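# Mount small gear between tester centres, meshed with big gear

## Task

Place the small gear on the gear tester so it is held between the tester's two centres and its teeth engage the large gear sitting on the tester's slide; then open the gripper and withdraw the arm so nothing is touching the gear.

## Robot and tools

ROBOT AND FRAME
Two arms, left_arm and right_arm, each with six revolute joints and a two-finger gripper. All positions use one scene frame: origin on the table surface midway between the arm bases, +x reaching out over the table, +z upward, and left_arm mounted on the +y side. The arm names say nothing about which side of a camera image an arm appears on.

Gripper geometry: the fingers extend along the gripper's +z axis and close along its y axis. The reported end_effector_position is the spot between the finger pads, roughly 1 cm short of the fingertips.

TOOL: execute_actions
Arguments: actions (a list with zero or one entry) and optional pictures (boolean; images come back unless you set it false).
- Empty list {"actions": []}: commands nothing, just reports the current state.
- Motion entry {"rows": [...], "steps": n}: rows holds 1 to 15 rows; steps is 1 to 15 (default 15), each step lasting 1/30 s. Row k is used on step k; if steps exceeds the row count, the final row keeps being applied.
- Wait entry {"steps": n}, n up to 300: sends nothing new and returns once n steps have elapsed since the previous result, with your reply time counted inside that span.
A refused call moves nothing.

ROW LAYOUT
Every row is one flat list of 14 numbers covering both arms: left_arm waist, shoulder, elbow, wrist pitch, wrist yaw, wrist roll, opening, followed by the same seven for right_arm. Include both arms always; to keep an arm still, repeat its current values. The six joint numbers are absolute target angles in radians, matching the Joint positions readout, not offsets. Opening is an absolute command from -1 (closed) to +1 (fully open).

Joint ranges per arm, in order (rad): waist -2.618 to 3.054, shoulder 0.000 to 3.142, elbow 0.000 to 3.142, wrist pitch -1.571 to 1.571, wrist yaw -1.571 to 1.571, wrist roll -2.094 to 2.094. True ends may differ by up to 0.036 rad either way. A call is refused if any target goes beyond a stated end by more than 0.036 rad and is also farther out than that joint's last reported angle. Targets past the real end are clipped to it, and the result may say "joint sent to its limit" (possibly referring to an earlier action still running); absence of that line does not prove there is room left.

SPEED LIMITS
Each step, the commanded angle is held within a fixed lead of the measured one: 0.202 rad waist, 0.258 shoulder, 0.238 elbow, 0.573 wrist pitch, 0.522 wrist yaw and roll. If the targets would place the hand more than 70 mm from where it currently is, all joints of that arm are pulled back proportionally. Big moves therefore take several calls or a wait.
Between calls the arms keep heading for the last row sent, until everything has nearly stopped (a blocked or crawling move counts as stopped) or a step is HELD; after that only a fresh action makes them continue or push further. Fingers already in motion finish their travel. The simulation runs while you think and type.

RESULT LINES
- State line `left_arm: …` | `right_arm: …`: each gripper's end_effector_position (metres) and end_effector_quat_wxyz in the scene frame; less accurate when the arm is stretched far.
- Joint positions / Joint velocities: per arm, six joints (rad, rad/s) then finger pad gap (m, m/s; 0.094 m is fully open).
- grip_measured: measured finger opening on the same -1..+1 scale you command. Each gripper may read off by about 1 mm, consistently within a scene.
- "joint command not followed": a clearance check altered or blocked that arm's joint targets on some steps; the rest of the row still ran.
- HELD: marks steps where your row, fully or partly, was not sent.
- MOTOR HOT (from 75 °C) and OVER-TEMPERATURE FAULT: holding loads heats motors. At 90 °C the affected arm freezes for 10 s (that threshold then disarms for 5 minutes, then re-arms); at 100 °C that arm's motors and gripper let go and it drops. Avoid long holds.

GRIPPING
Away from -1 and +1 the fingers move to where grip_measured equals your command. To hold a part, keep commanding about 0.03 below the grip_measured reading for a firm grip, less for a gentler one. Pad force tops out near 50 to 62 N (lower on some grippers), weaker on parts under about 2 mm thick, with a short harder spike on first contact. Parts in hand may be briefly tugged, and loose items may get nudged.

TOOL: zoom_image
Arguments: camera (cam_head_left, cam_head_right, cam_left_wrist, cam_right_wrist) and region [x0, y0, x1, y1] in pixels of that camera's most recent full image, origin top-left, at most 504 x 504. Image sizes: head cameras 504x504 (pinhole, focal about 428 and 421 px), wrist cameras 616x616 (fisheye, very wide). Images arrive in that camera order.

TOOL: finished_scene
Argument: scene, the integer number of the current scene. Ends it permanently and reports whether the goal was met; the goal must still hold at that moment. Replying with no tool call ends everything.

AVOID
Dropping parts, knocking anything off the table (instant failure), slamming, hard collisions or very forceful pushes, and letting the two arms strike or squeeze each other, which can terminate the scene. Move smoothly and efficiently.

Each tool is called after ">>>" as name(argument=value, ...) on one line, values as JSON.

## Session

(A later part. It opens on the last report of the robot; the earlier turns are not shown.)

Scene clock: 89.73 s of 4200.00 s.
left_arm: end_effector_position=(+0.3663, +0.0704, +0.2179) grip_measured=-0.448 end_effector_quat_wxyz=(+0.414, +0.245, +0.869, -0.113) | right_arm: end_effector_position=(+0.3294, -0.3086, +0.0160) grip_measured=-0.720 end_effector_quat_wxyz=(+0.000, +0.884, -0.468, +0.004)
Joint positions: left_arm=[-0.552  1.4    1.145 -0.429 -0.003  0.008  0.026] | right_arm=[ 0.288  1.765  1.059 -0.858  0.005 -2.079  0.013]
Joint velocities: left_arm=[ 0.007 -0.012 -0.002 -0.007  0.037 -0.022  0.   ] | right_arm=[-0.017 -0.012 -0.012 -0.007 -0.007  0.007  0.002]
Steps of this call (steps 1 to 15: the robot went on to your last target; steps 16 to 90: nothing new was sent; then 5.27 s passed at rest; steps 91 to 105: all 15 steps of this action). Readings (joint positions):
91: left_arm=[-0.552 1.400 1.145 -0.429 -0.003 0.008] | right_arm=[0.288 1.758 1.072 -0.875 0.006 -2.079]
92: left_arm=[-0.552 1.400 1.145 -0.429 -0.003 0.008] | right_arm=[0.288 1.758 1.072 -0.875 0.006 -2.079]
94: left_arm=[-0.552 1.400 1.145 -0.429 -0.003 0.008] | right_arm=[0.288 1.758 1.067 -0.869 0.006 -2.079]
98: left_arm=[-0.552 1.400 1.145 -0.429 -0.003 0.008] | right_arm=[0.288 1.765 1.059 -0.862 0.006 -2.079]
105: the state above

>>> execute_actions(actions=[{"rows":[[-0.55,1.42,1.19,-0.42,0,0,-0.45,0.29,1.74,1.1,-0.89,0,-2.05,-0.78],[-0.55,1.44,1.22,-0.42,0,0,-0.45,0.29,1.72,1.13,-0.92,0,-2.05,-0.78],[-0.545,1.47,1.25,-0.42,0,0,-0.45,0.29,1.7,1.16,-0.95,0,-2.0,-0.78],[-0.54,1.5,1.29,-0.42,0,0,-0.45,0.29,1.67,1.19,-0.97,0,-1.9,-0.78],[-0.535,1.53,1.33,-0.42,0,0,-0.45,0.29,1.64,1.21,-0.97,0,-1.8,-0.78],[-0.535,1.56,1.37,-0.43,0,0,-0.45,0.29,1.61,1.22,-0.95,0,-1.7,-0.78],[-0.535,1.59,1.41,-0.44,0,0,-0.45,0.29,1.58,1.22,-0.9,0,-1.6,-0.78],[-0.535,1.62,1.45,-0.45,0,0,-0.45,0.29,1.55,1.2,-0.83,0,-1.5,-0.78],[-0.535,1.65,1.49,-0.46,0,0,-0.45,0.29,1.53,1.17,-0.75,0,-1.4,-0.78],[-0.535,1.68,1.53,-0.47,0,0,-0.45,0.29,1.51,1.14,-0.67,0,-1.3,-0.78],[-0.535,1.71,1.57,-0.48,0,0,-0.45,0.29,1.5,1.1,-0.59,0,-1.2,-0.78],[-0.535,1.74,1.61,-0.49,0,0,-0.45,0.29,1.5,1.06,-0.5,0,-1.1,-0.78],[-0.535,1.77,1.65,-0.5,0,0,-0.45,0.29,1.5,1.02,-0.42,0,-1.0,-0.78],[-0.535,1.8,1.69,-0.51,0,0,-0.45,0.29,1.5,0.98,-0.34,0,-0.9,-0.78],[-0.535,1.82,1.72,-0.52,0,0,-0.45,0.29,1.5,0.95,-0.26,0,-0.8,-0.78]],"steps":15}], pictures=false)

>>> execute_actions(actions=[{"rows":[[-0.535,1.82,1.72,-0.52,0,0,-0.45,0.29,1.5,0.94,-0.15,-0.06,-0.7,-0.78],[-0.535,1.82,1.72,-0.52,0,0,-0.45,0.29,1.5,0.94,-0.05,-0.12,-0.6,-0.78],[-0.535,1.82,1.72,-0.52,0,0,-0.45,0.29,1.5,0.94,0.05,-0.18,-0.5,-0.78],[-0.535,1.82,1.72,-0.52,0,0,-0.45,0.29,1.52,0.94,0.15,-0.24,-0.4,-0.78],[-0.535,1.82,1.72,-0.52,0,0,-0.45,0.29,1.55,0.94,0.25,-0.3,-0.3,-0.78],[-0.535,1.82,1.72,-0.52,0,0,-0.45,0.29,1.58,0.94,0.35,-0.36,-0.2,-0.78],[-0.535,1.82,1.72,-0.52,0,0,-0.45,0.29,1.61,0.94,0.45,-0.42,-0.1,-0.78],[-0.535,1.82,1.72,-0.52,0,0,-0.45,0.29,1.64,0.94,0.55,-0.48,0,-0.78],[-0.535,1.82,1.72,-0.52,0,0,-0.45,0.29,1.67,0.94,0.65,-0.54,0,-0.78],[-0.535,1.82,1.72,-0.52,0,0,-0.45,0.29,1.7,0.94,0.75,-0.6,0,-0.78],[-0.535,1.82,1.72,-0.52,0,0,-0.45,0.29,1.73,0.94,0.8,-0.66,0,-0.78],[-0.535,1.82,1.72,-0.52,0,0,-0.45,0.29,1.76,0.94,0.85,-0.72,0,-0.78],[-0.535,1.82,1.72,-0.52,0,0,-0.45,0.29,1.79,0.94,0.9,-0.78,0,-0.78],[-0.535,1.82,1.72,-0.52,0,0,-0.45,0.29,1.82,0.94,0.95,-0.84,0,-0.78],[-0.535,1.82,1.72,-0.52,0,0,-0.45,0.29,1.85,0.94,1.0,-0.885,0,-0.78]],"steps":15}], pictures=false)

>>> execute_actions(actions=[{"rows":[[-0.535,1.82,1.72,-0.52,0,0,-0.45,0.3,1.87,0.94,1.03,-0.885,0,-0.78],[-0.535,1.82,1.72,-0.52,0,0,-0.45,0.31,1.89,0.94,1.06,-0.885,0,-0.78],[-0.535,1.82,1.72,-0.52,0,0,-0.45,0.32,1.91,0.94,1.09,-0.885,0,-0.78],[-0.535,1.82,1.72,-0.52,0,0,-0.45,0.33,1.93,0.94,1.12,-0.885,0,-0.78],[-0.535,1.82,1.72,-0.52,0,0,-0.45,0.34,1.95,0.94,1.12,-0.885,0,-0.78],[-0.535,1.82,1.72,-0.52,0,0,-0.45,0.35,1.97,0.94,1.12,-0.885,0,-0.78],[-0.535,1.82,1.72,-0.52,0,0,-0.45,0.36,1.99,0.94,1.12,-0.885,0,-0.78],[-0.535,1.82,1.72,-0.52,0,0,-0.45,0.37,2.01,0.94,1.12,-0.885,0,-0.78],[-0.535,1.82,1.72,-0.52,0,0,-0.45,0.38,2.03,0.94,1.12,-0.885,0,-0.78],[-0.535,1.82,1.72,-0.52,0,0,-0.45,0.39,2.05,0.94,1.12,-0.885,0,-0.78],[-0.535,1.82,1.72,-0.52,0,0,-0.45,0.4,2.065,0.94,1.12,-0.885,0,-0.78]],"steps":15}], pictures=false)

>>> execute_actions(actions=[{"steps":25}])

Scene clock: 130.47 s of 4200.00 s.
left_arm: end_effector_position=(+0.4614, +0.0193, +0.2622) grip_measured=-0.448 end_effector_quat_wxyz=(+0.448, +0.236, +0.854, -0.119) | right_arm: end_effector_position=(+0.4193, -0.3006, +0.1273) grip_measured=-0.720 end_effector_quat_wxyz=(-0.254, +0.572, -0.763, +0.161)
Joint positions: left_arm=[-0.542  1.772  1.638 -0.472 -0.003  0.008  0.026] | right_arm=[ 0.288  1.489  1.046 -0.517  0.005 -1.2    0.013]
Joint velocities: left_arm=[-0.002  0.784  1.038 -0.066 -0.007  0.007 -0.001] | right_arm=[ 0.007  0.002 -1.121  2.    -0.007  2.659 -0.   ]
Steps of this call (steps 1 to 15: the robot went on to your last target; steps 16 to 90: nothing new was sent; then 37.23 s passed at rest; steps 91 to 105: all 15 steps of this action). Readings (joint positions):
91: left_arm=[-0.552 1.402 1.147 -0.429 -0.003 0.008] | right_arm=[0.288 1.765 1.062 -0.860 0.005 -2.076]
92: left_arm=[-0.552 1.408 1.156 -0.433 -0.003 0.008] | right_arm=[0.288 1.765 1.070 -0.869 0.005 -2.072]
94: left_arm=[-0.552 1.443 1.203 -0.438 -0.003 0.008] | right_arm=[0.288 1.756 1.104 -0.902 0.005 -2.035]
98: left_arm=[-0.544 1.563 1.359 -0.439 -0.003 0.008] | right_arm=[0.288 1.651 1.174 -0.901 0.005 -1.806]
105: the state above

Scene clock: 130.97 s of 4200.00 s.
left_arm: end_effector_position=(+0.4675, +0.0157, +0.2521) grip_measured=-0.448 end_effector_quat_wxyz=(+0.432, +0.239, +0.862, -0.115) | right_arm: end_effector_position=(+0.5140, -0.1845, +0.2004) grip_measured=-0.720 end_effector_quat_wxyz=(+0.624, -0.274, +0.694, +0.232)
Joint positions: left_arm=[-0.542  1.821  1.687 -0.51  -0.003  0.008  0.026] | right_arm=[ 0.288  1.784  0.925  0.718 -0.639 -0.105  0.013]
Joint velocities: left_arm=[-0.002 -0.017  0.007 -0.007  0.007 -0.095 -0.   ] | right_arm=[ 0.002  0.882  0.002  1.912 -1.634  0.667  0.   ]
Steps of this call (steps 1 to 15: all 15 steps of this action). Readings (joint positions):
1: left_arm=[-0.542 1.795 1.665 -0.473 -0.003 0.008] | right_arm=[0.288 1.491 1.006 -0.447 -0.002 -1.105]
2: left_arm=[-0.542 1.809 1.680 -0.474 -0.003 0.008] | right_arm=[0.288 1.494 0.972 -0.383 -0.019 -1.010]
4: left_arm=[-0.542 1.819 1.687 -0.482 -0.003 0.008] | right_arm=[0.288 1.507 0.930 -0.251 -0.078 -0.820]
8: left_arm=[-0.542 1.821 1.687 -0.503 -0.003 0.008] | right_arm=[0.288 1.573 0.925 0.088 -0.241 -0.465]
15: the state above

Scene clock: 131.47 s of 4200.00 s.
left_arm: end_effector_position=(+0.4673, +0.0158, +0.2518) grip_measured=-0.448 end_effector_quat_wxyz=(+0.432, +0.239, +0.862, -0.115) | right_arm: end_effector_position=(+0.4830, -0.1043, +0.1411) grip_measured=-0.720 end_effector_quat_wxyz=(+0.589, -0.357, +0.627, +0.364)
Joint positions: left_arm=[-0.542  1.821  1.687 -0.511 -0.003  0.008  0.026] | right_arm=[ 0.398  2.066  0.925  1.075 -0.871 -0.014  0.013]
Joint velocities: left_arm=[ 0.032  0.022 -0.007 -0.022 -0.007  0.051 -0.001] | right_arm=[ 0.046  0.1    0.007 -0.007 -0.095  0.022  0.001]
Steps of this call (steps 1 to 15: all 15 steps of this action). Readings (joint positions):
1: left_arm=[-0.542 1.821 1.687 -0.510 -0.003 0.008] | right_arm=[0.288 1.813 0.925 0.778 -0.687 -0.086]
2: left_arm=[-0.542 1.821 1.687 -0.511 -0.003 0.008] | right_arm=[0.290 1.841 0.925 0.830 -0.725 -0.071]
4: left_arm=[-0.542 1.821 1.687 -0.511 -0.003 0.008] | right_arm=[0.300 1.889 0.925 0.919 -0.778 -0.049]
8: left_arm=[-0.542 1.821 1.687 -0.511 -0.003 0.008] | right_arm=[0.340 1.964 0.925 1.029 -0.835 -0.026]
15: the state above

Scene clock: 132.30 s of 4200.00 s.
left_arm: end_effector_position=(+0.4673, +0.0158, +0.2518) grip_measured=-0.448 end_effector_quat_wxyz=(+0.432, +0.239, +0.862, -0.115) | right_arm: end_effector_position=(+0.4824, -0.1037, +0.1449) grip_measured=-0.720 end_effector_quat_wxyz=(+0.595, -0.360, +0.619, +0.364)
Joint positions: left_arm=[-0.542  1.821  1.687 -0.511 -0.003  0.008  0.026] | right_arm=[ 0.398  2.068  0.925  1.1   -0.876 -0.01   0.013]
Joint velocities: left_arm=[ 0.007 -0.027 -0.007 -0.037 -0.066  0.081 -0.001] | right_arm=[-0.007  0.012 -0.002  0.007  0.022 -0.007 -0.001]
Steps of this call (steps 1 to 25: the robot went on to your last target). Readings (joint positions):
1: left_arm=[-0.542 1.821 1.687 -0.511 -0.003 0.008] | right_arm=[0.398 2.068 0.925 1.075 -0.873 -0.013]
2: left_arm=[-0.542 1.821 1.687 -0.511 -0.003 0.008] | right_arm=[0.398 2.068 0.925 1.077 -0.874 -0.012]
4: left_arm=[-0.542 1.821 1.687 -0.511 -0.003 0.008] | right_arm=[0.398 2.068 0.925 1.088 -0.874 -0.012]
8: left_arm=[-0.542 1.821 1.687 -0.511 -0.003 0.008] | right_arm=[0.398 2.068 0.925 1.096 -0.876 -0.011]
25: the state above

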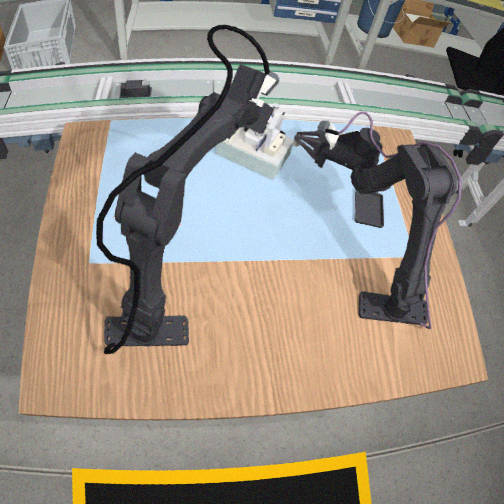

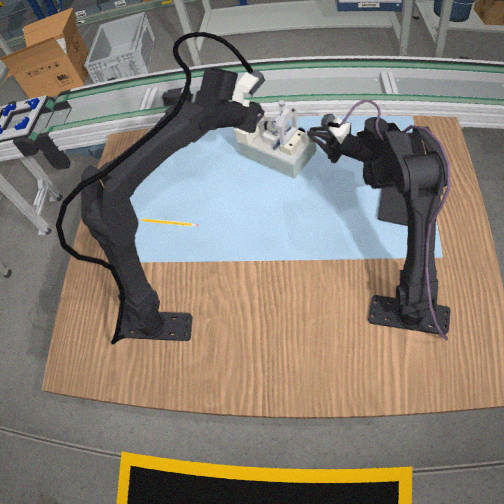

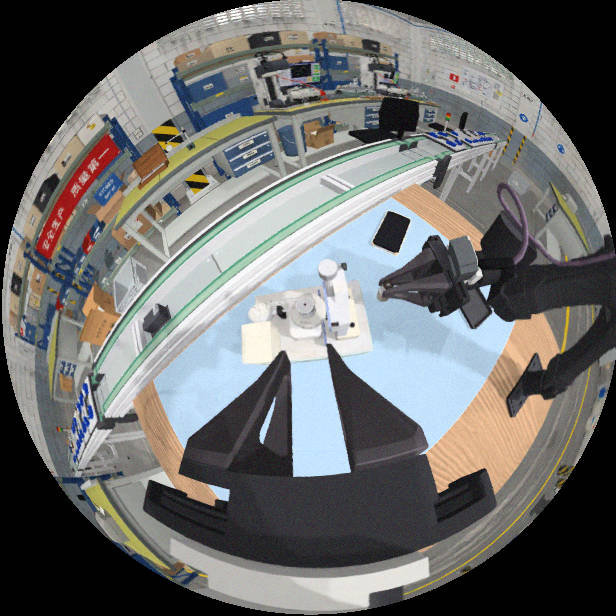

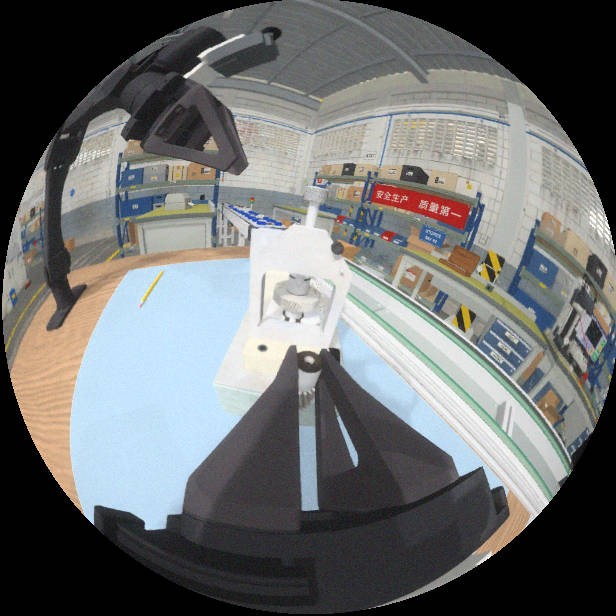

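>>> execute_actions(actions=[{"rows":[[-0.56,1.84,1.74,-0.52,0,0,-0.45,0.4,2.065,0.96,1.125,-0.885,0,-0.78],[-0.58,1.86,1.765,-0.52,0,0,-0.45,0.4,2.065,0.97,1.13,-0.885,0,-0.78],[-0.595,1.88,1.79,-0.52,0,0,-0.45,0.4,2.065,0.98,1.135,-0.885,0,-0.78],[-0.595,1.9,1.81,-0.53,0,0,-0.45,0.4,2.065,0.98,1.135,-0.885,0,-0.78],[-0.595,1.92,1.835,-0.53,0,0,-0.45,0.4,2.065,0.98,1.135,-0.885,0,-0.78],[-0.595,1.94,1.86,-0.53,0,0,-0.45,0.4,2.065,0.98,1.135,-0.885,0,-0.78],[-0.595,1.96,1.88,-0.54,0,0,-0.45,0.4,2.065,0.98,1.135,-0.885,0,-0.78],[-0.595,1.98,1.9,-0.54,0,0,-0.45,0.4,2.065,0.98,1.135,-0.885,0,-0.78],[-0.595,1.995,1.915,-0.54,0,0,-0.45,0.4,2.065,0.98,1.135,-0.885,0,-0.78]],"steps":15}], pictures=false)

>>> execute_actions(actions=[{"steps":15}])

>>> zoom_image(camera="cam_right_wrist", region=[200,150,420,430])

Scene clock: 148.67 s of 4200.00 s.
left_arm: end_effector_position=(+0.4873, -0.0337, +0.2391) grip_measured=-0.448 end_effector_quat_wxyz=(+0.426, +0.263, +0.857, -0.127) | right_arm: end_effector_position=(+0.4884, -0.1024, +0.1587) grip_measured=-0.720 end_effector_quat_wxyz=(+0.611, -0.366, +0.603, +0.359)
Joint positions: left_arm=[-0.598  2.     1.882 -0.533 -0.001  0.007  0.026] | right_arm=[ 0.398  2.068  0.956  1.118 -0.877 -0.01   0.013]
Joint velocities: left_arm=[-0.017  0.071 -0.007 -0.066 -0.022  0.022 -0.001] | right_arm=[-0.007  0.002 -0.007  0.007  0.051  0.037 -0.001]
Steps of this call (steps 1 to 15: the robot went on to your last target; steps 16 to 90: nothing new was sent; then 12.87 s passed at rest; steps 91 to 105: all 15 steps of this action). Readings (joint positions):
91: left_arm=[-0.543 1.823 1.691 -0.515 -0.003 0.008] | right_arm=[0.398 2.068 0.925 1.101 -0.876 -0.010]
92: left_arm=[-0.546 1.830 1.704 -0.520 -0.003 0.007] | right_arm=[0.398 2.068 0.927 1.102 -0.877 -0.010]
94: left_arm=[-0.562 1.857 1.746 -0.523 -0.005 0.007] | right_arm=[0.398 2.068 0.939 1.103 -0.877 -0.010]
98: left_arm=[-0.594 1.932 1.842 -0.523 -0.002 0.007] | right_arm=[0.398 2.068 0.956 1.116 -0.877 -0.010]
105: the state above

Scene clock: 149.17 s of 4200.00 s.
left_arm: end_effector_position=(+0.4869, -0.0334, +0.2379) grip_measured=-0.448 end_effector_quat_wxyz=(+0.424, +0.263, +0.857, -0.126) | right_arm: end_effector_position=(+0.4884, -0.1024, +0.1587) grip_measured=-0.720 end_effector_quat_wxyz=(+0.611, -0.366, +0.603, +0.359)
Joint positions: left_arm=[-0.598  2.     1.882 -0.536 -0.001  0.007  0.026] | right_arm=[ 0.398  2.068  0.956  1.118 -0.877 -0.01   0.013]
Joint velocities: left_arm=[ 0.002 -0.012  0.007 -0.022  0.022  0.022 -0.001] | right_arm=[-0.002 -0.007 -0.007 -0.007  0.022  0.007 -0.   ]
Steps of this call (steps 1 to 15: the robot went on to your last target). Readings (joint positions):
1: left_arm=[-0.598 2.000 1.882 -0.535 -0.001 0.007] | right_arm=[0.398 2.068 0.956 1.118 -0.877 -0.010]
2: left_arm=[-0.598 2.000 1.882 -0.536 -0.001 0.007] | right_arm=[0.398 2.068 0.956 1.118 -0.877 -0.010]
4: left_arm=[-0.598 2.000 1.882 -0.536 -0.001 0.007] | right_arm=[0.398 2.068 0.956 1.118 -0.877 -0.010]
8: left_arm=[-0.598 2.000 1.882 -0.536 -0.001 0.007] | right_arm=[0.398 2.068 0.956 1.118 -0.877 -0.010]
15: the state above
All arms were judged still, so your last target was given up. Only a new action makes them travel on or press farther. Fingers that are still opening or closing keep moving.

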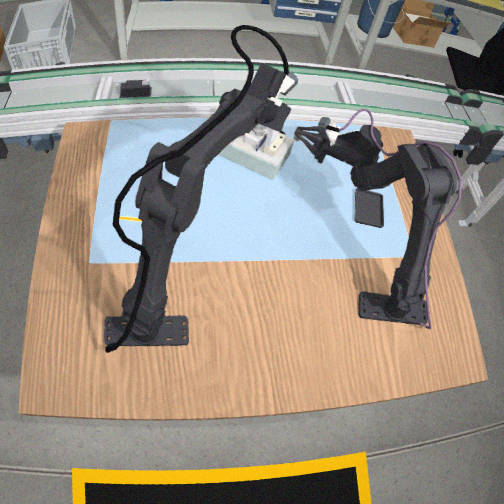

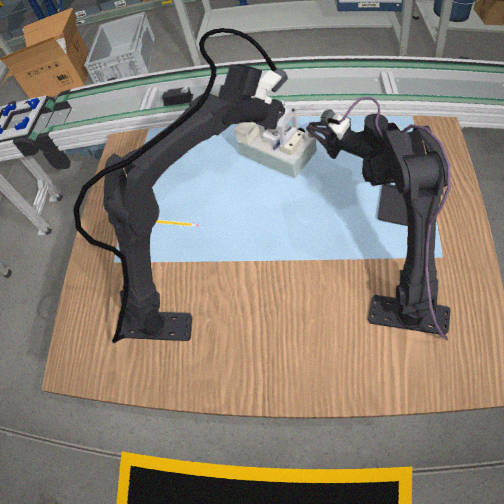

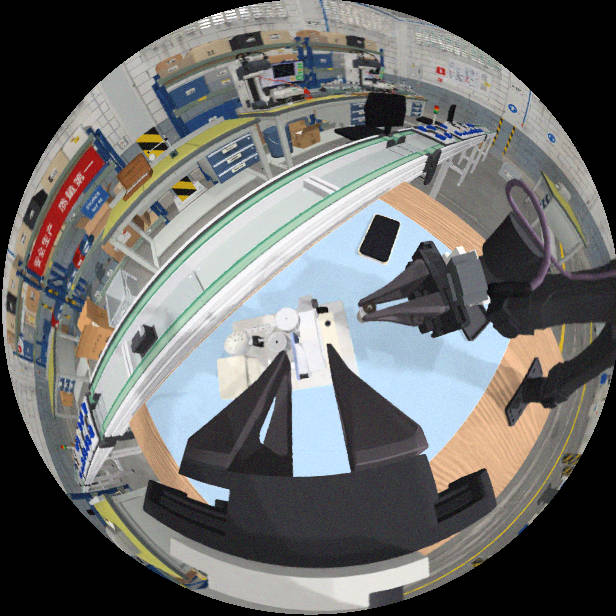

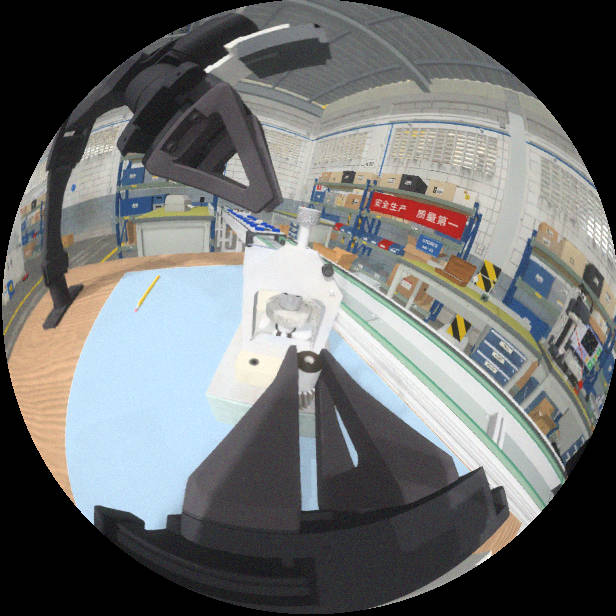

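Region (200, 150, 420, 430) of cam_right_wrist's 616x616 image, scaled by 1.800, with more detail than that image has; it fills the left 396 columns of this view, and the rest is white.

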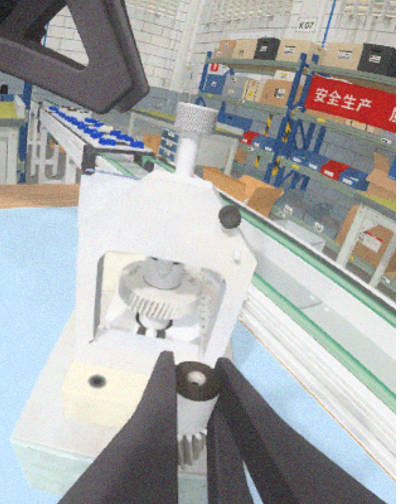

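>>> execute_actions(actions=[{"rows":[[-0.58,1.995,1.915,-0.54,0,0,-0.4,0.4,2.065,0.98,1.135,-0.885,0,-0.78],[-0.572,1.995,1.915,-0.54,0,0,-0.4,0.4,2.065,0.98,1.135,-0.885,0,-0.78],[-0.572,1.995,1.915,-0.54,0,0,-0.4,0.4,2.065,0.98,1.135,-0.885,0,-0.78],[-0.572,1.995,1.915,-0.54,0,0,-0.4,0.4,2.065,0.98,1.135,-0.885,0,-0.78],[-0.572,2.015,1.935,-0.54,0,0,-0.4,0.4,2.065,0.98,1.135,-0.885,0,-0.78],[-0.572,2.035,1.955,-0.545,0,0,-0.4,0.4,2.065,0.98,1.135,-0.885,0,-0.78],[-0.572,2.055,1.98,-0.545,0,0,-0.4,0.4,2.065,0.98,1.135,-0.885,0,-0.78],[-0.572,2.075,2.0,-0.55,0,0,-0.4,0.4,2.065,0.98,1.135,-0.885,0,-0.78],[-0.572,2.095,2.025,-0.55,0,0,-0.4,0.4,2.065,0.98,1.135,-0.885,0,-0.78],[-0.572,2.115,2.045,-0.555,0,0,-0.4,0.4,2.065,0.98,1.135,-0.885,0,-0.78],[-0.572,2.13,2.07,-0.555,0,0,-0.4,0.4,2.065,0.98,1.135,-0.885,0,-0.78]],"steps":15}], pictures=false)

>>> execute_actions(actions=[{"steps":15}])

Scene clock: 160.47 s of 4200.00 s.
left_arm: end_effector_position=(+0.5204, -0.0396, +0.2355) grip_measured=-0.402 end_effector_quat_wxyz=(+0.436, +0.252, +0.855, -0.125) | right_arm: end_effector_position=(+0.4884, -0.1024, +0.1587) grip_measured=-0.720 end_effector_quat_wxyz=(+0.611, -0.366, +0.603, +0.359)
Joint positions: left_arm=[-0.575  2.124  2.037 -0.543 -0.001  0.007  0.028] | right_arm=[ 0.398  2.068  0.956  1.118 -0.877 -0.01   0.013]
Joint velocities: left_arm=[ 0.002  0.12  -0.002 -0.022 -0.022  0.037  0.   ] | right_arm=[ 0.007  0.012  0.002  0.022  0.037 -0.022 -0.002]
Steps of this call (steps 1 to 90: nothing new was sent; then 7.80 s passed at rest; steps 91 to 105: all 15 steps of this action). Readings (joint positions):
91: left_arm=[-0.597 2.000 1.882 -0.536 -0.001 0.007] | right_arm=[0.398 2.068 0.956 1.118 -0.877 -0.010]
92: left_arm=[-0.595 2.000 1.882 -0.536 -0.001 0.007] | right_arm=[0.398 2.068 0.956 1.118 -0.877 -0.010]
94: left_arm=[-0.588 2.000 1.882 -0.536 -0.001 0.007] | right_arm=[0.398 2.068 0.956 1.118 -0.877 -0.010]
98: left_arm=[-0.577 2.032 1.938 -0.546 -0.001 0.007] | right_arm=[0.398 2.068 0.956 1.118 -0.877 -0.010]
105: the state above

Scene clock: 160.97 s of 4200.00 s.
left_arm: end_effector_position=(+0.5201, -0.0394, +0.2286) grip_measured=-0.402 end_effector_quat_wxyz=(+0.428, +0.253, +0.859, -0.123) | right_arm: end_effector_position=(+0.4884, -0.1024, +0.1587) grip_measured=-0.720 end_effector_quat_wxyz=(+0.611, -0.366, +0.603, +0.359)
Joint positions: left_arm=[-0.575  2.133  2.037 -0.551 -0.001  0.007  0.028] | right_arm=[ 0.398  2.068  0.956  1.118 -0.877 -0.01   0.013]
Joint velocities: left_arm=[-0.002 -0.027 -0.012 -0.051 -0.081  0.007 -0.002] | right_arm=[-0.002 -0.002  0.007 -0.037  0.022  0.139 -0.   ]
Steps of this call (steps 1 to 15: the robot went on to your last target). Readings (joint positions):
1: left_arm=[-0.575 2.128 2.037 -0.545 -0.001 0.007] | right_arm=[0.398 2.068 0.956 1.118 -0.877 -0.010]
2: left_arm=[-0.575 2.131 2.037 -0.548 -0.001 0.007] | right_arm=[0.398 2.068 0.956 1.118 -0.877 -0.010]
4: left_arm=[-0.575 2.133 2.037 -0.551 -0.001 0.007] | right_arm=[0.398 2.068 0.956 1.118 -0.877 -0.010]
8: left_arm=[-0.575 2.133 2.037 -0.551 -0.001 0.007] | right_arm=[0.398 2.068 0.956 1.118 -0.877 -0.010]
15: the state above
All arms were judged still, so your last target was given up. Only a new action makes them travel on or press farther. Fingers that are still opening or closing keep moving.

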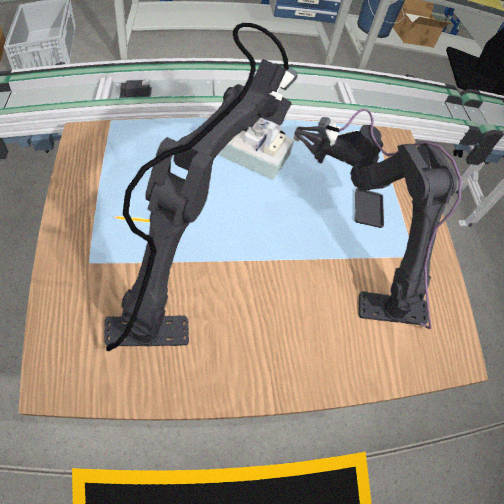

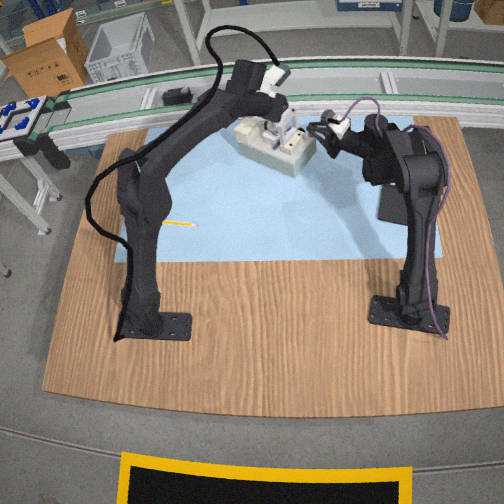

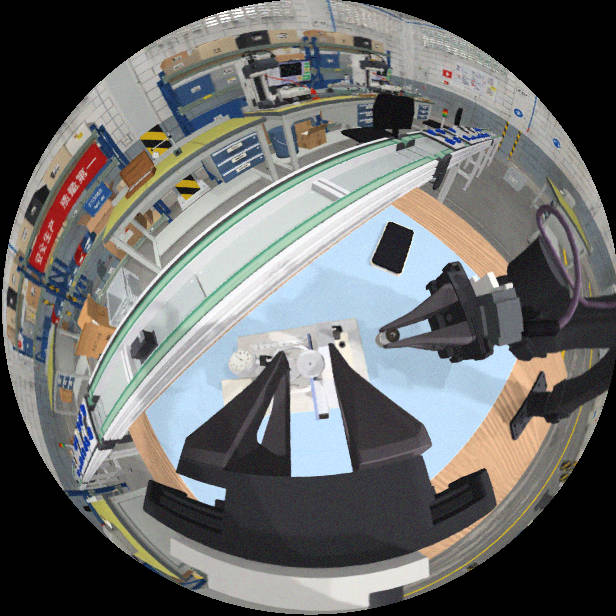

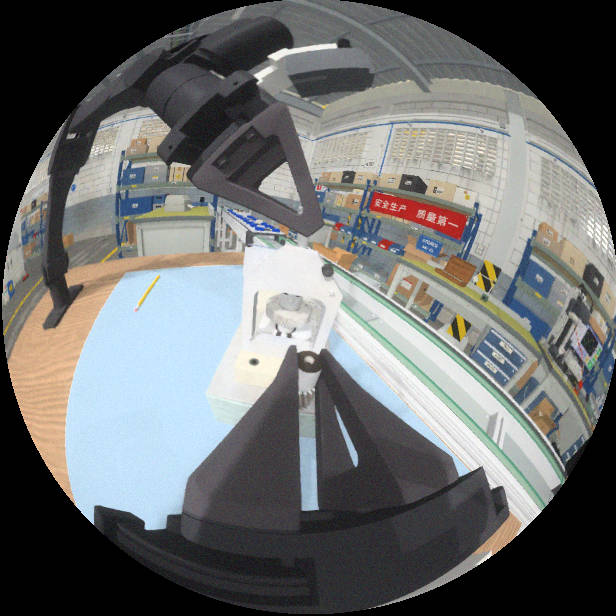

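>>> execute_actions(actions=[{"rows":[[-0.572,2.13,2.07,-0.555,0,0,-0.5,0.41,2.075,0.985,1.11,-0.85,0,-0.78],[-0.572,2.13,2.07,-0.555,0,0,-0.6,0.42,2.075,0.99,1.1,-0.82,0,-0.78],[-0.572,2.13,2.07,-0.555,0,0,-0.66,0.43,2.075,0.995,1.1,-0.79,0,-0.78],[-0.572,2.13,2.07,-0.555,0,0,-0.7,0.44,2.075,0.995,1.1,-0.77,0,-0.78],[-0.572,2.13,2.07,-0.555,0,0,-0.74,0.45,2.075,0.995,1.1,-0.75,0,-0.78],[-0.572,2.13,2.07,-0.555,0,0,-0.74,0.46,2.075,0.995,1.1,-0.73,0,-0.78],[-0.572,2.13,2.07,-0.555,0,0,-0.74,0.47,2.075,0.995,1.1,-0.71,0,-0.78],[-0.572,2.13,2.07,-0.555,0,0,-0.74,0.48,2.075,0.995,1.1,-0.69,0,-0.78],[-0.572,2.13,2.07,-0.555,0,0,-0.74,0.49,2.075,0.995,1.1,-0.69,0,-0.78],[-0.572,2.13,2.07,-0.555,0,0,-0.74,0.5,2.075,0.995,1.1,-0.69,0,-0.78],[-0.572,2.13,2.07,-0.555,0,0,-0.74,0.508,2.075,0.995,1.1,-0.69,0,-0.78]],"steps":15}], pictures=false)

>>> execute_actions(actions=[{"steps":15}])

>>> zoom_image(camera="cam_right_wrist", region=[210,200,410,430])

Scene clock: 180.13 s of 4200.00 s.
left_arm: end_effector_position=(+0.5190, -0.0412, +0.2286) grip_measured=-0.707 end_effector_quat_wxyz=(+0.427, +0.255, +0.858, -0.127) | right_arm: end_effector_position=(+0.4885, -0.0668, +0.1610) grip_measured=-0.720 end_effector_quat_wxyz=(+0.621, -0.350, +0.613, +0.343)
Joint positions: left_arm=[-0.577  2.133  2.037 -0.551  0.007  0.006  0.014] | right_arm=[ 0.506  2.068  0.969  1.106 -0.716 -0.01   0.013]
Joint velocities: left_arm=[-0.012  0.002 -0.012  0.022  0.007 -0.066  0.   ] | right_arm=[ 0.022 -0.007  0.002 -0.037  0.022  0.037  0.002]
Steps of this call (steps 1 to 90: nothing new was sent; then 15.67 s passed at rest; steps 91 to 105: all 15 steps of this action). Readings (joint positions):
91: left_arm=[-0.575 2.133 2.037 -0.551 -0.001 0.007] | right_arm=[0.398 2.068 0.956 1.118 -0.875 -0.010]
92: left_arm=[-0.575 2.133 2.037 -0.551 -0.001 0.007] | right_arm=[0.399 2.068 0.956 1.116 -0.867 -0.010]
94: left_arm=[-0.577 2.133 2.037 -0.551 0.006 0.006] | right_arm=[0.408 2.068 0.960 1.110 -0.838 -0.010]
98: left_arm=[-0.577 2.133 2.037 -0.551 0.007 0.006] | right_arm=[0.448 2.068 0.968 1.108 -0.768 -0.010]
105: the state above

Scene clock: 180.63 s of 4200.00 s.
left_arm: end_effector_position=(+0.5190, -0.0412, +0.2286) grip_measured=-0.707 end_effector_quat_wxyz=(+0.427, +0.255, +0.858, -0.127) | right_arm: end_effector_position=(+0.4913, -0.0685, +0.1608) grip_measured=-0.720 end_effector_quat_wxyz=(+0.623, -0.344, +0.616, +0.337)
Joint positions: left_arm=[-0.577  2.133  2.037 -0.551  0.007  0.006  0.014] | right_arm=[ 0.506  2.068  0.969  1.105 -0.698 -0.01   0.013]
Joint velocities: left_arm=[ 0.002 -0.012  0.002  0.066 -0.007  0.022  0.   ] | right_arm=[ 0.012  0.002  0.012 -0.095  0.051 -0.022 -0.001]
Steps of this call (steps 1 to 15: the robot went on to your last target). Readings (joint positions):
1: left_arm=[-0.577 2.133 2.037 -0.551 0.007 0.006] | right_arm=[0.506 2.068 0.969 1.105 -0.714 -0.010]
2: left_arm=[-0.577 2.133 2.037 -0.551 0.007 0.006] | right_arm=[0.506 2.068 0.969 1.105 -0.710 -0.010]
4: left_arm=[-0.577 2.133 2.037 -0.551 0.007 0.006] | right_arm=[0.506 2.068 0.969 1.105 -0.705 -0.010]
8: left_arm=[-0.577 2.133 2.037 -0.551 0.007 0.006] | right_arm=[0.506 2.068 0.969 1.105 -0.701 -0.010]
15: the state above

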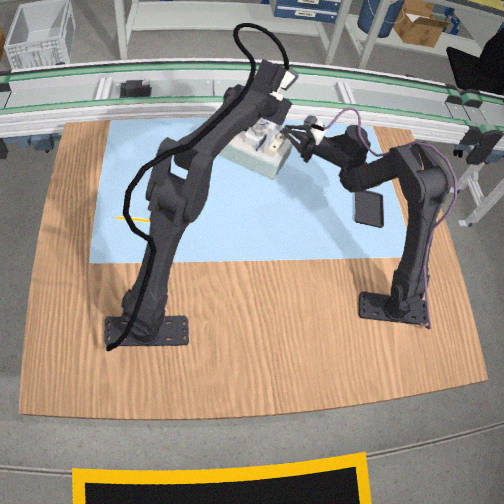

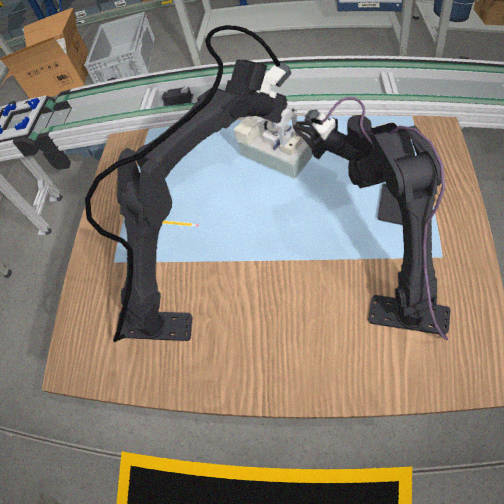

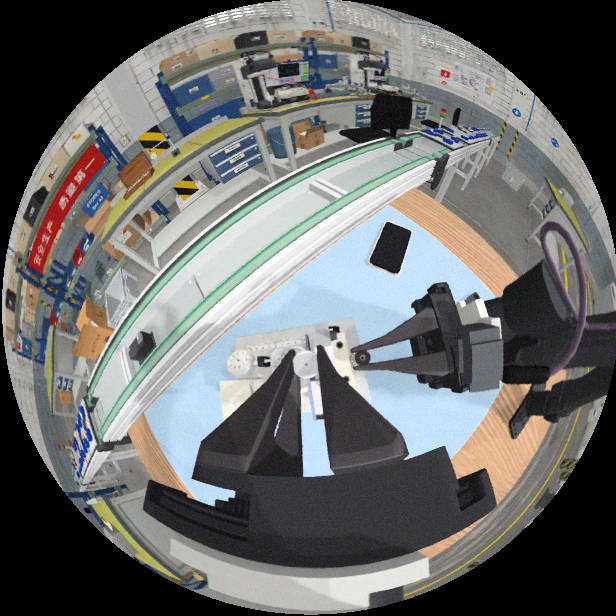

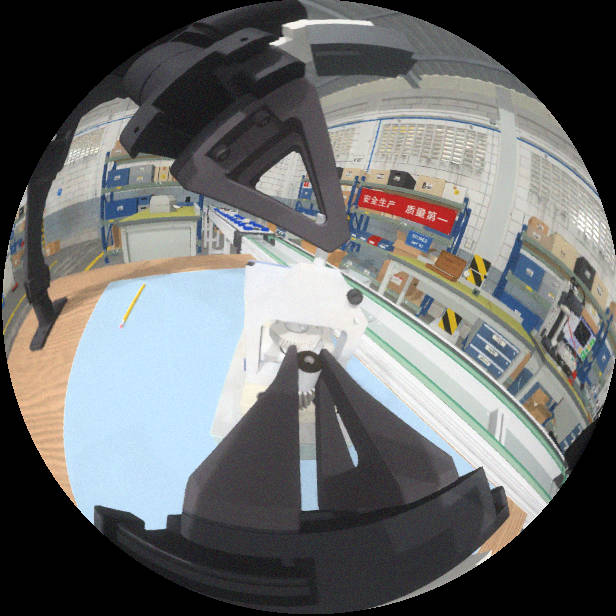

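Region (210, 200, 410, 430) of cam_right_wrist's 616x616 image, scaled by 2.191, with more detail than that image has; it fills the left 438 columns of this view, and the rest is white.

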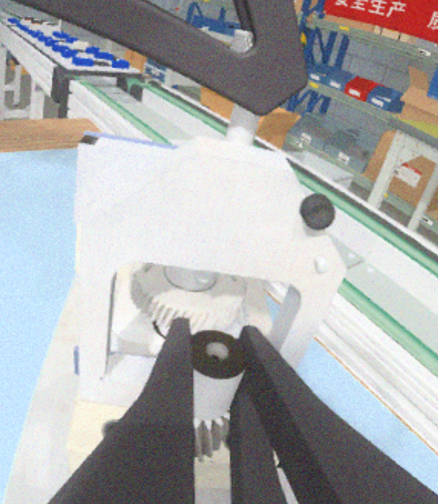

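>>> execute_actions(actions=[{"rows":[[-0.572,2.11,2.08,-0.55,0,0,-0.75,0.51,2.09,0.995,1.1,-0.69,0,-0.78],[-0.572,2.1,2.09,-0.54,0,0,-0.75,0.514,2.095,1.0,1.097,-0.685,0,-0.78],[-0.572,2.09,2.1,-0.53,0,0,-0.75,0.518,2.1,1.008,1.094,-0.68,0,-0.78],[-0.572,2.08,2.11,-0.52,0,0,-0.75,0.522,2.105,1.016,1.091,-0.675,0,-0.78],[-0.572,2.07,2.12,-0.51,0,0,-0.75,0.526,2.11,1.024,1.088,-0.67,0,-0.78],[-0.572,2.06,2.13,-0.5,0,0,-0.75,0.53,2.115,1.033,1.085,-0.665,0,-0.78],[-0.572,2.05,2.135,-0.495,0,0,-0.75,0.534,2.12,1.042,1.082,-0.66,0,-0.78],[-0.572,2.04,2.14,-0.49,0,0,-0.75,0.538,2.125,1.051,1.079,-0.655,0,-0.78],[-0.572,2.03,2.145,-0.485,0,0,-0.75,0.543,2.13,1.06,1.076,-0.65,0,-0.78],[-0.572,2.025,2.15,-0.485,0,0,-0.75,0.548,2.135,1.069,1.073,-0.647,0,-0.78],[-0.572,2.025,2.15,-0.485,0,0,-0.75,0.552,2.14,1.078,1.07,-0.647,0,-0.78],[-0.572,2.025,2.15,-0.485,0,0,-0.75,0.555,2.142,1.085,1.068,-0.647,0,-0.78]],"steps":15}], pictures=false)

>>> execute_actions(actions=[{"steps":15}])

>>> zoom_image(camera="cam_right_wrist", region=[210,200,410,430])

Scene clock: 194.47 s of 4200.00 s.
left_arm: end_effector_position=(+0.5188, -0.0411, +0.2440) grip_measured=-0.707 end_effector_quat_wxyz=(+0.437, +0.254, +0.853, -0.129) | right_arm: end_effector_position=(+0.5037, -0.0472, +0.1556) grip_measured=-0.720 end_effector_quat_wxyz=(+0.621, -0.344, +0.617, +0.338)
Joint positions: left_arm=[-0.577  2.124  2.068 -0.568  0.007  0.006  0.014] | right_arm=[ 0.547  2.13   1.056  1.075 -0.66  -0.01   0.013]
Joint velocities: left_arm=[ 0.007 -0.007  0.012 -0.007 -0.022  0.051 -0.   ] | right_arm=[ 0.042 -0.022  0.017 -0.051  0.007  0.095 -0.   ]
Steps of this call (steps 1 to 15: the robot went on to your last target; steps 16 to 90: nothing new was sent; then 10.33 s passed at rest; steps 91 to 105: all 15 steps of this action). Readings (joint positions):
91: left_arm=[-0.577 2.133 2.037 -0.551 0.007 0.006] | right_arm=[0.506 2.068 0.969 1.104 -0.698 -0.010]
92: left_arm=[-0.577 2.133 2.041 -0.553 0.007 0.006] | right_arm=[0.506 2.069 0.969 1.104 -0.697 -0.010]
94: left_arm=[-0.577 2.133 2.047 -0.558 0.007 0.006] | right_arm=[0.507 2.077 0.977 1.103 -0.694 -0.010]
98: left_arm=[-0.577 2.129 2.064 -0.568 0.007 0.006] | right_arm=[0.517 2.104 1.007 1.093 -0.678 -0.010]
105: the state above

Scene clock: 194.97 s of 4200.00 s.
left_arm: end_effector_position=(+0.5188, -0.0411, +0.2440) grip_measured=-0.707 end_effector_quat_wxyz=(+0.437, +0.254, +0.853, -0.129) | right_arm: end_effector_position=(+0.5043, -0.0468, +0.1556) grip_measured=-0.720 end_effector_quat_wxyz=(+0.621, -0.343, +0.618, +0.337)
Joint positions: left_arm=[-0.577  2.124  2.068 -0.568  0.007  0.006  0.014] | right_arm=[ 0.548  2.13   1.057  1.072 -0.655 -0.01   0.013]
Joint velocities: left_arm=[ 0.012 -0.022  0.002  0.022 -0.037 -0.022  0.001] | right_arm=[-0.007  0.007 -0.007  0.022 -0.022 -0.037 -0.001]
Steps of this call (steps 1 to 15: the robot went on to your last target). Readings (joint positions):
1: left_arm=[-0.577 2.124 2.068 -0.568 0.007 0.006] | right_arm=[0.548 2.130 1.057 1.075 -0.659 -0.010]
2: left_arm=[-0.577 2.124 2.068 -0.568 0.007 0.006] | right_arm=[0.548 2.130 1.057 1.075 -0.659 -0.010]
4: left_arm=[-0.577 2.124 2.068 -0.568 0.007 0.006] | right_arm=[0.548 2.130 1.057 1.074 -0.657 -0.010]
8: left_arm=[-0.577 2.124 2.068 -0.568 0.007 0.006] | right_arm=[0.548 2.130 1.057 1.073 -0.655 -0.010]
15: the state above
All arms were judged still, so your last target was given up. Only a new action makes them travel on or press farther. Fingers that are still opening or closing keep moving.

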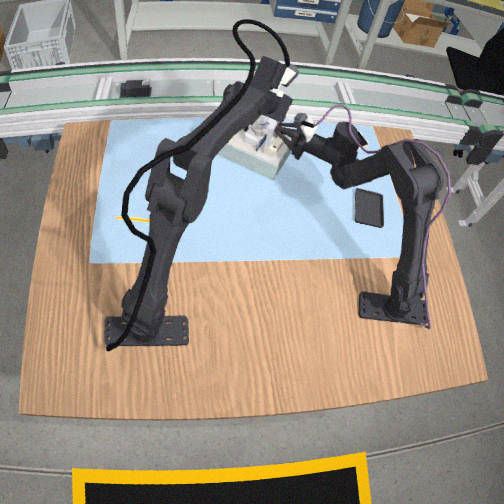

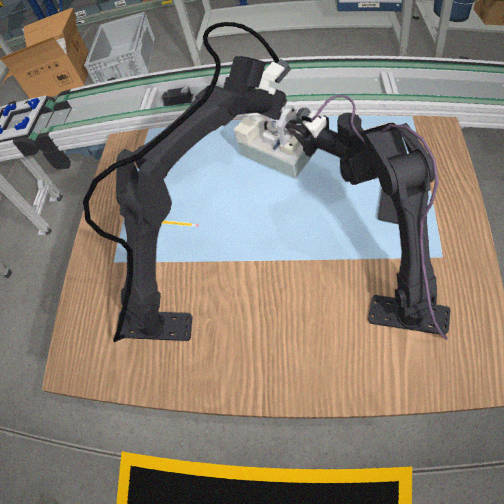

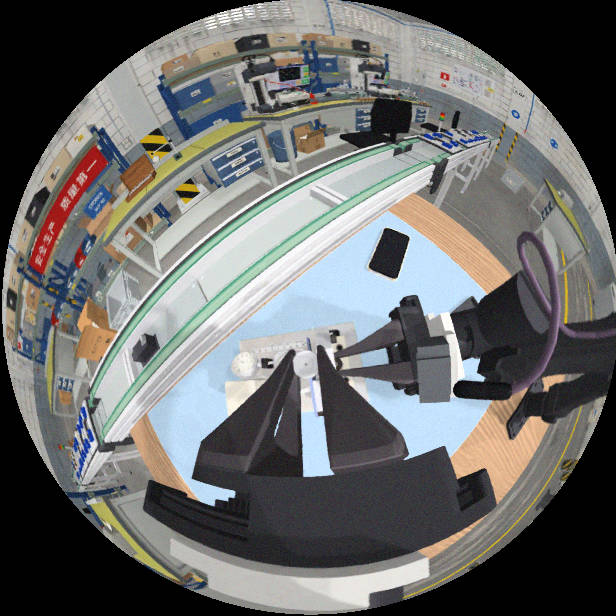

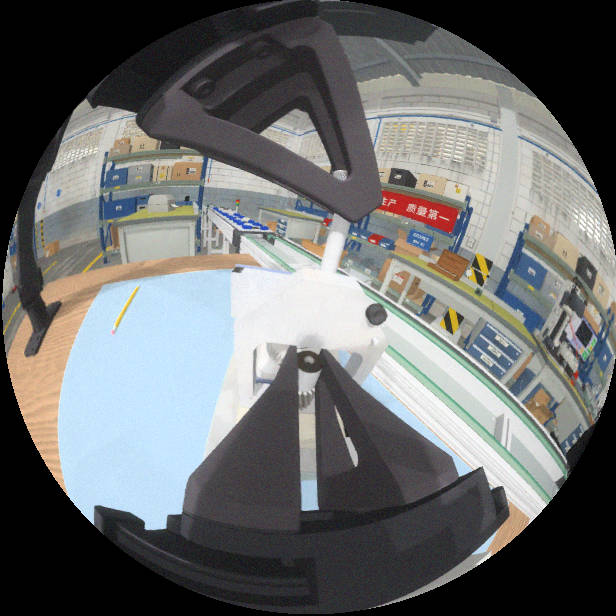

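Region (210, 200, 410, 430) of cam_right_wrist's 616x616 image, scaled by 2.191, with more detail than that image has; it fills the left 438 columns of this view, and the rest is white.

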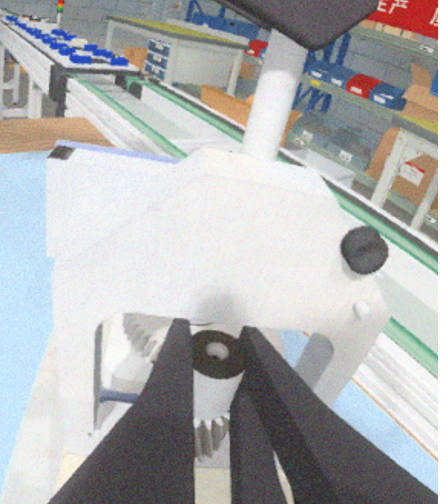

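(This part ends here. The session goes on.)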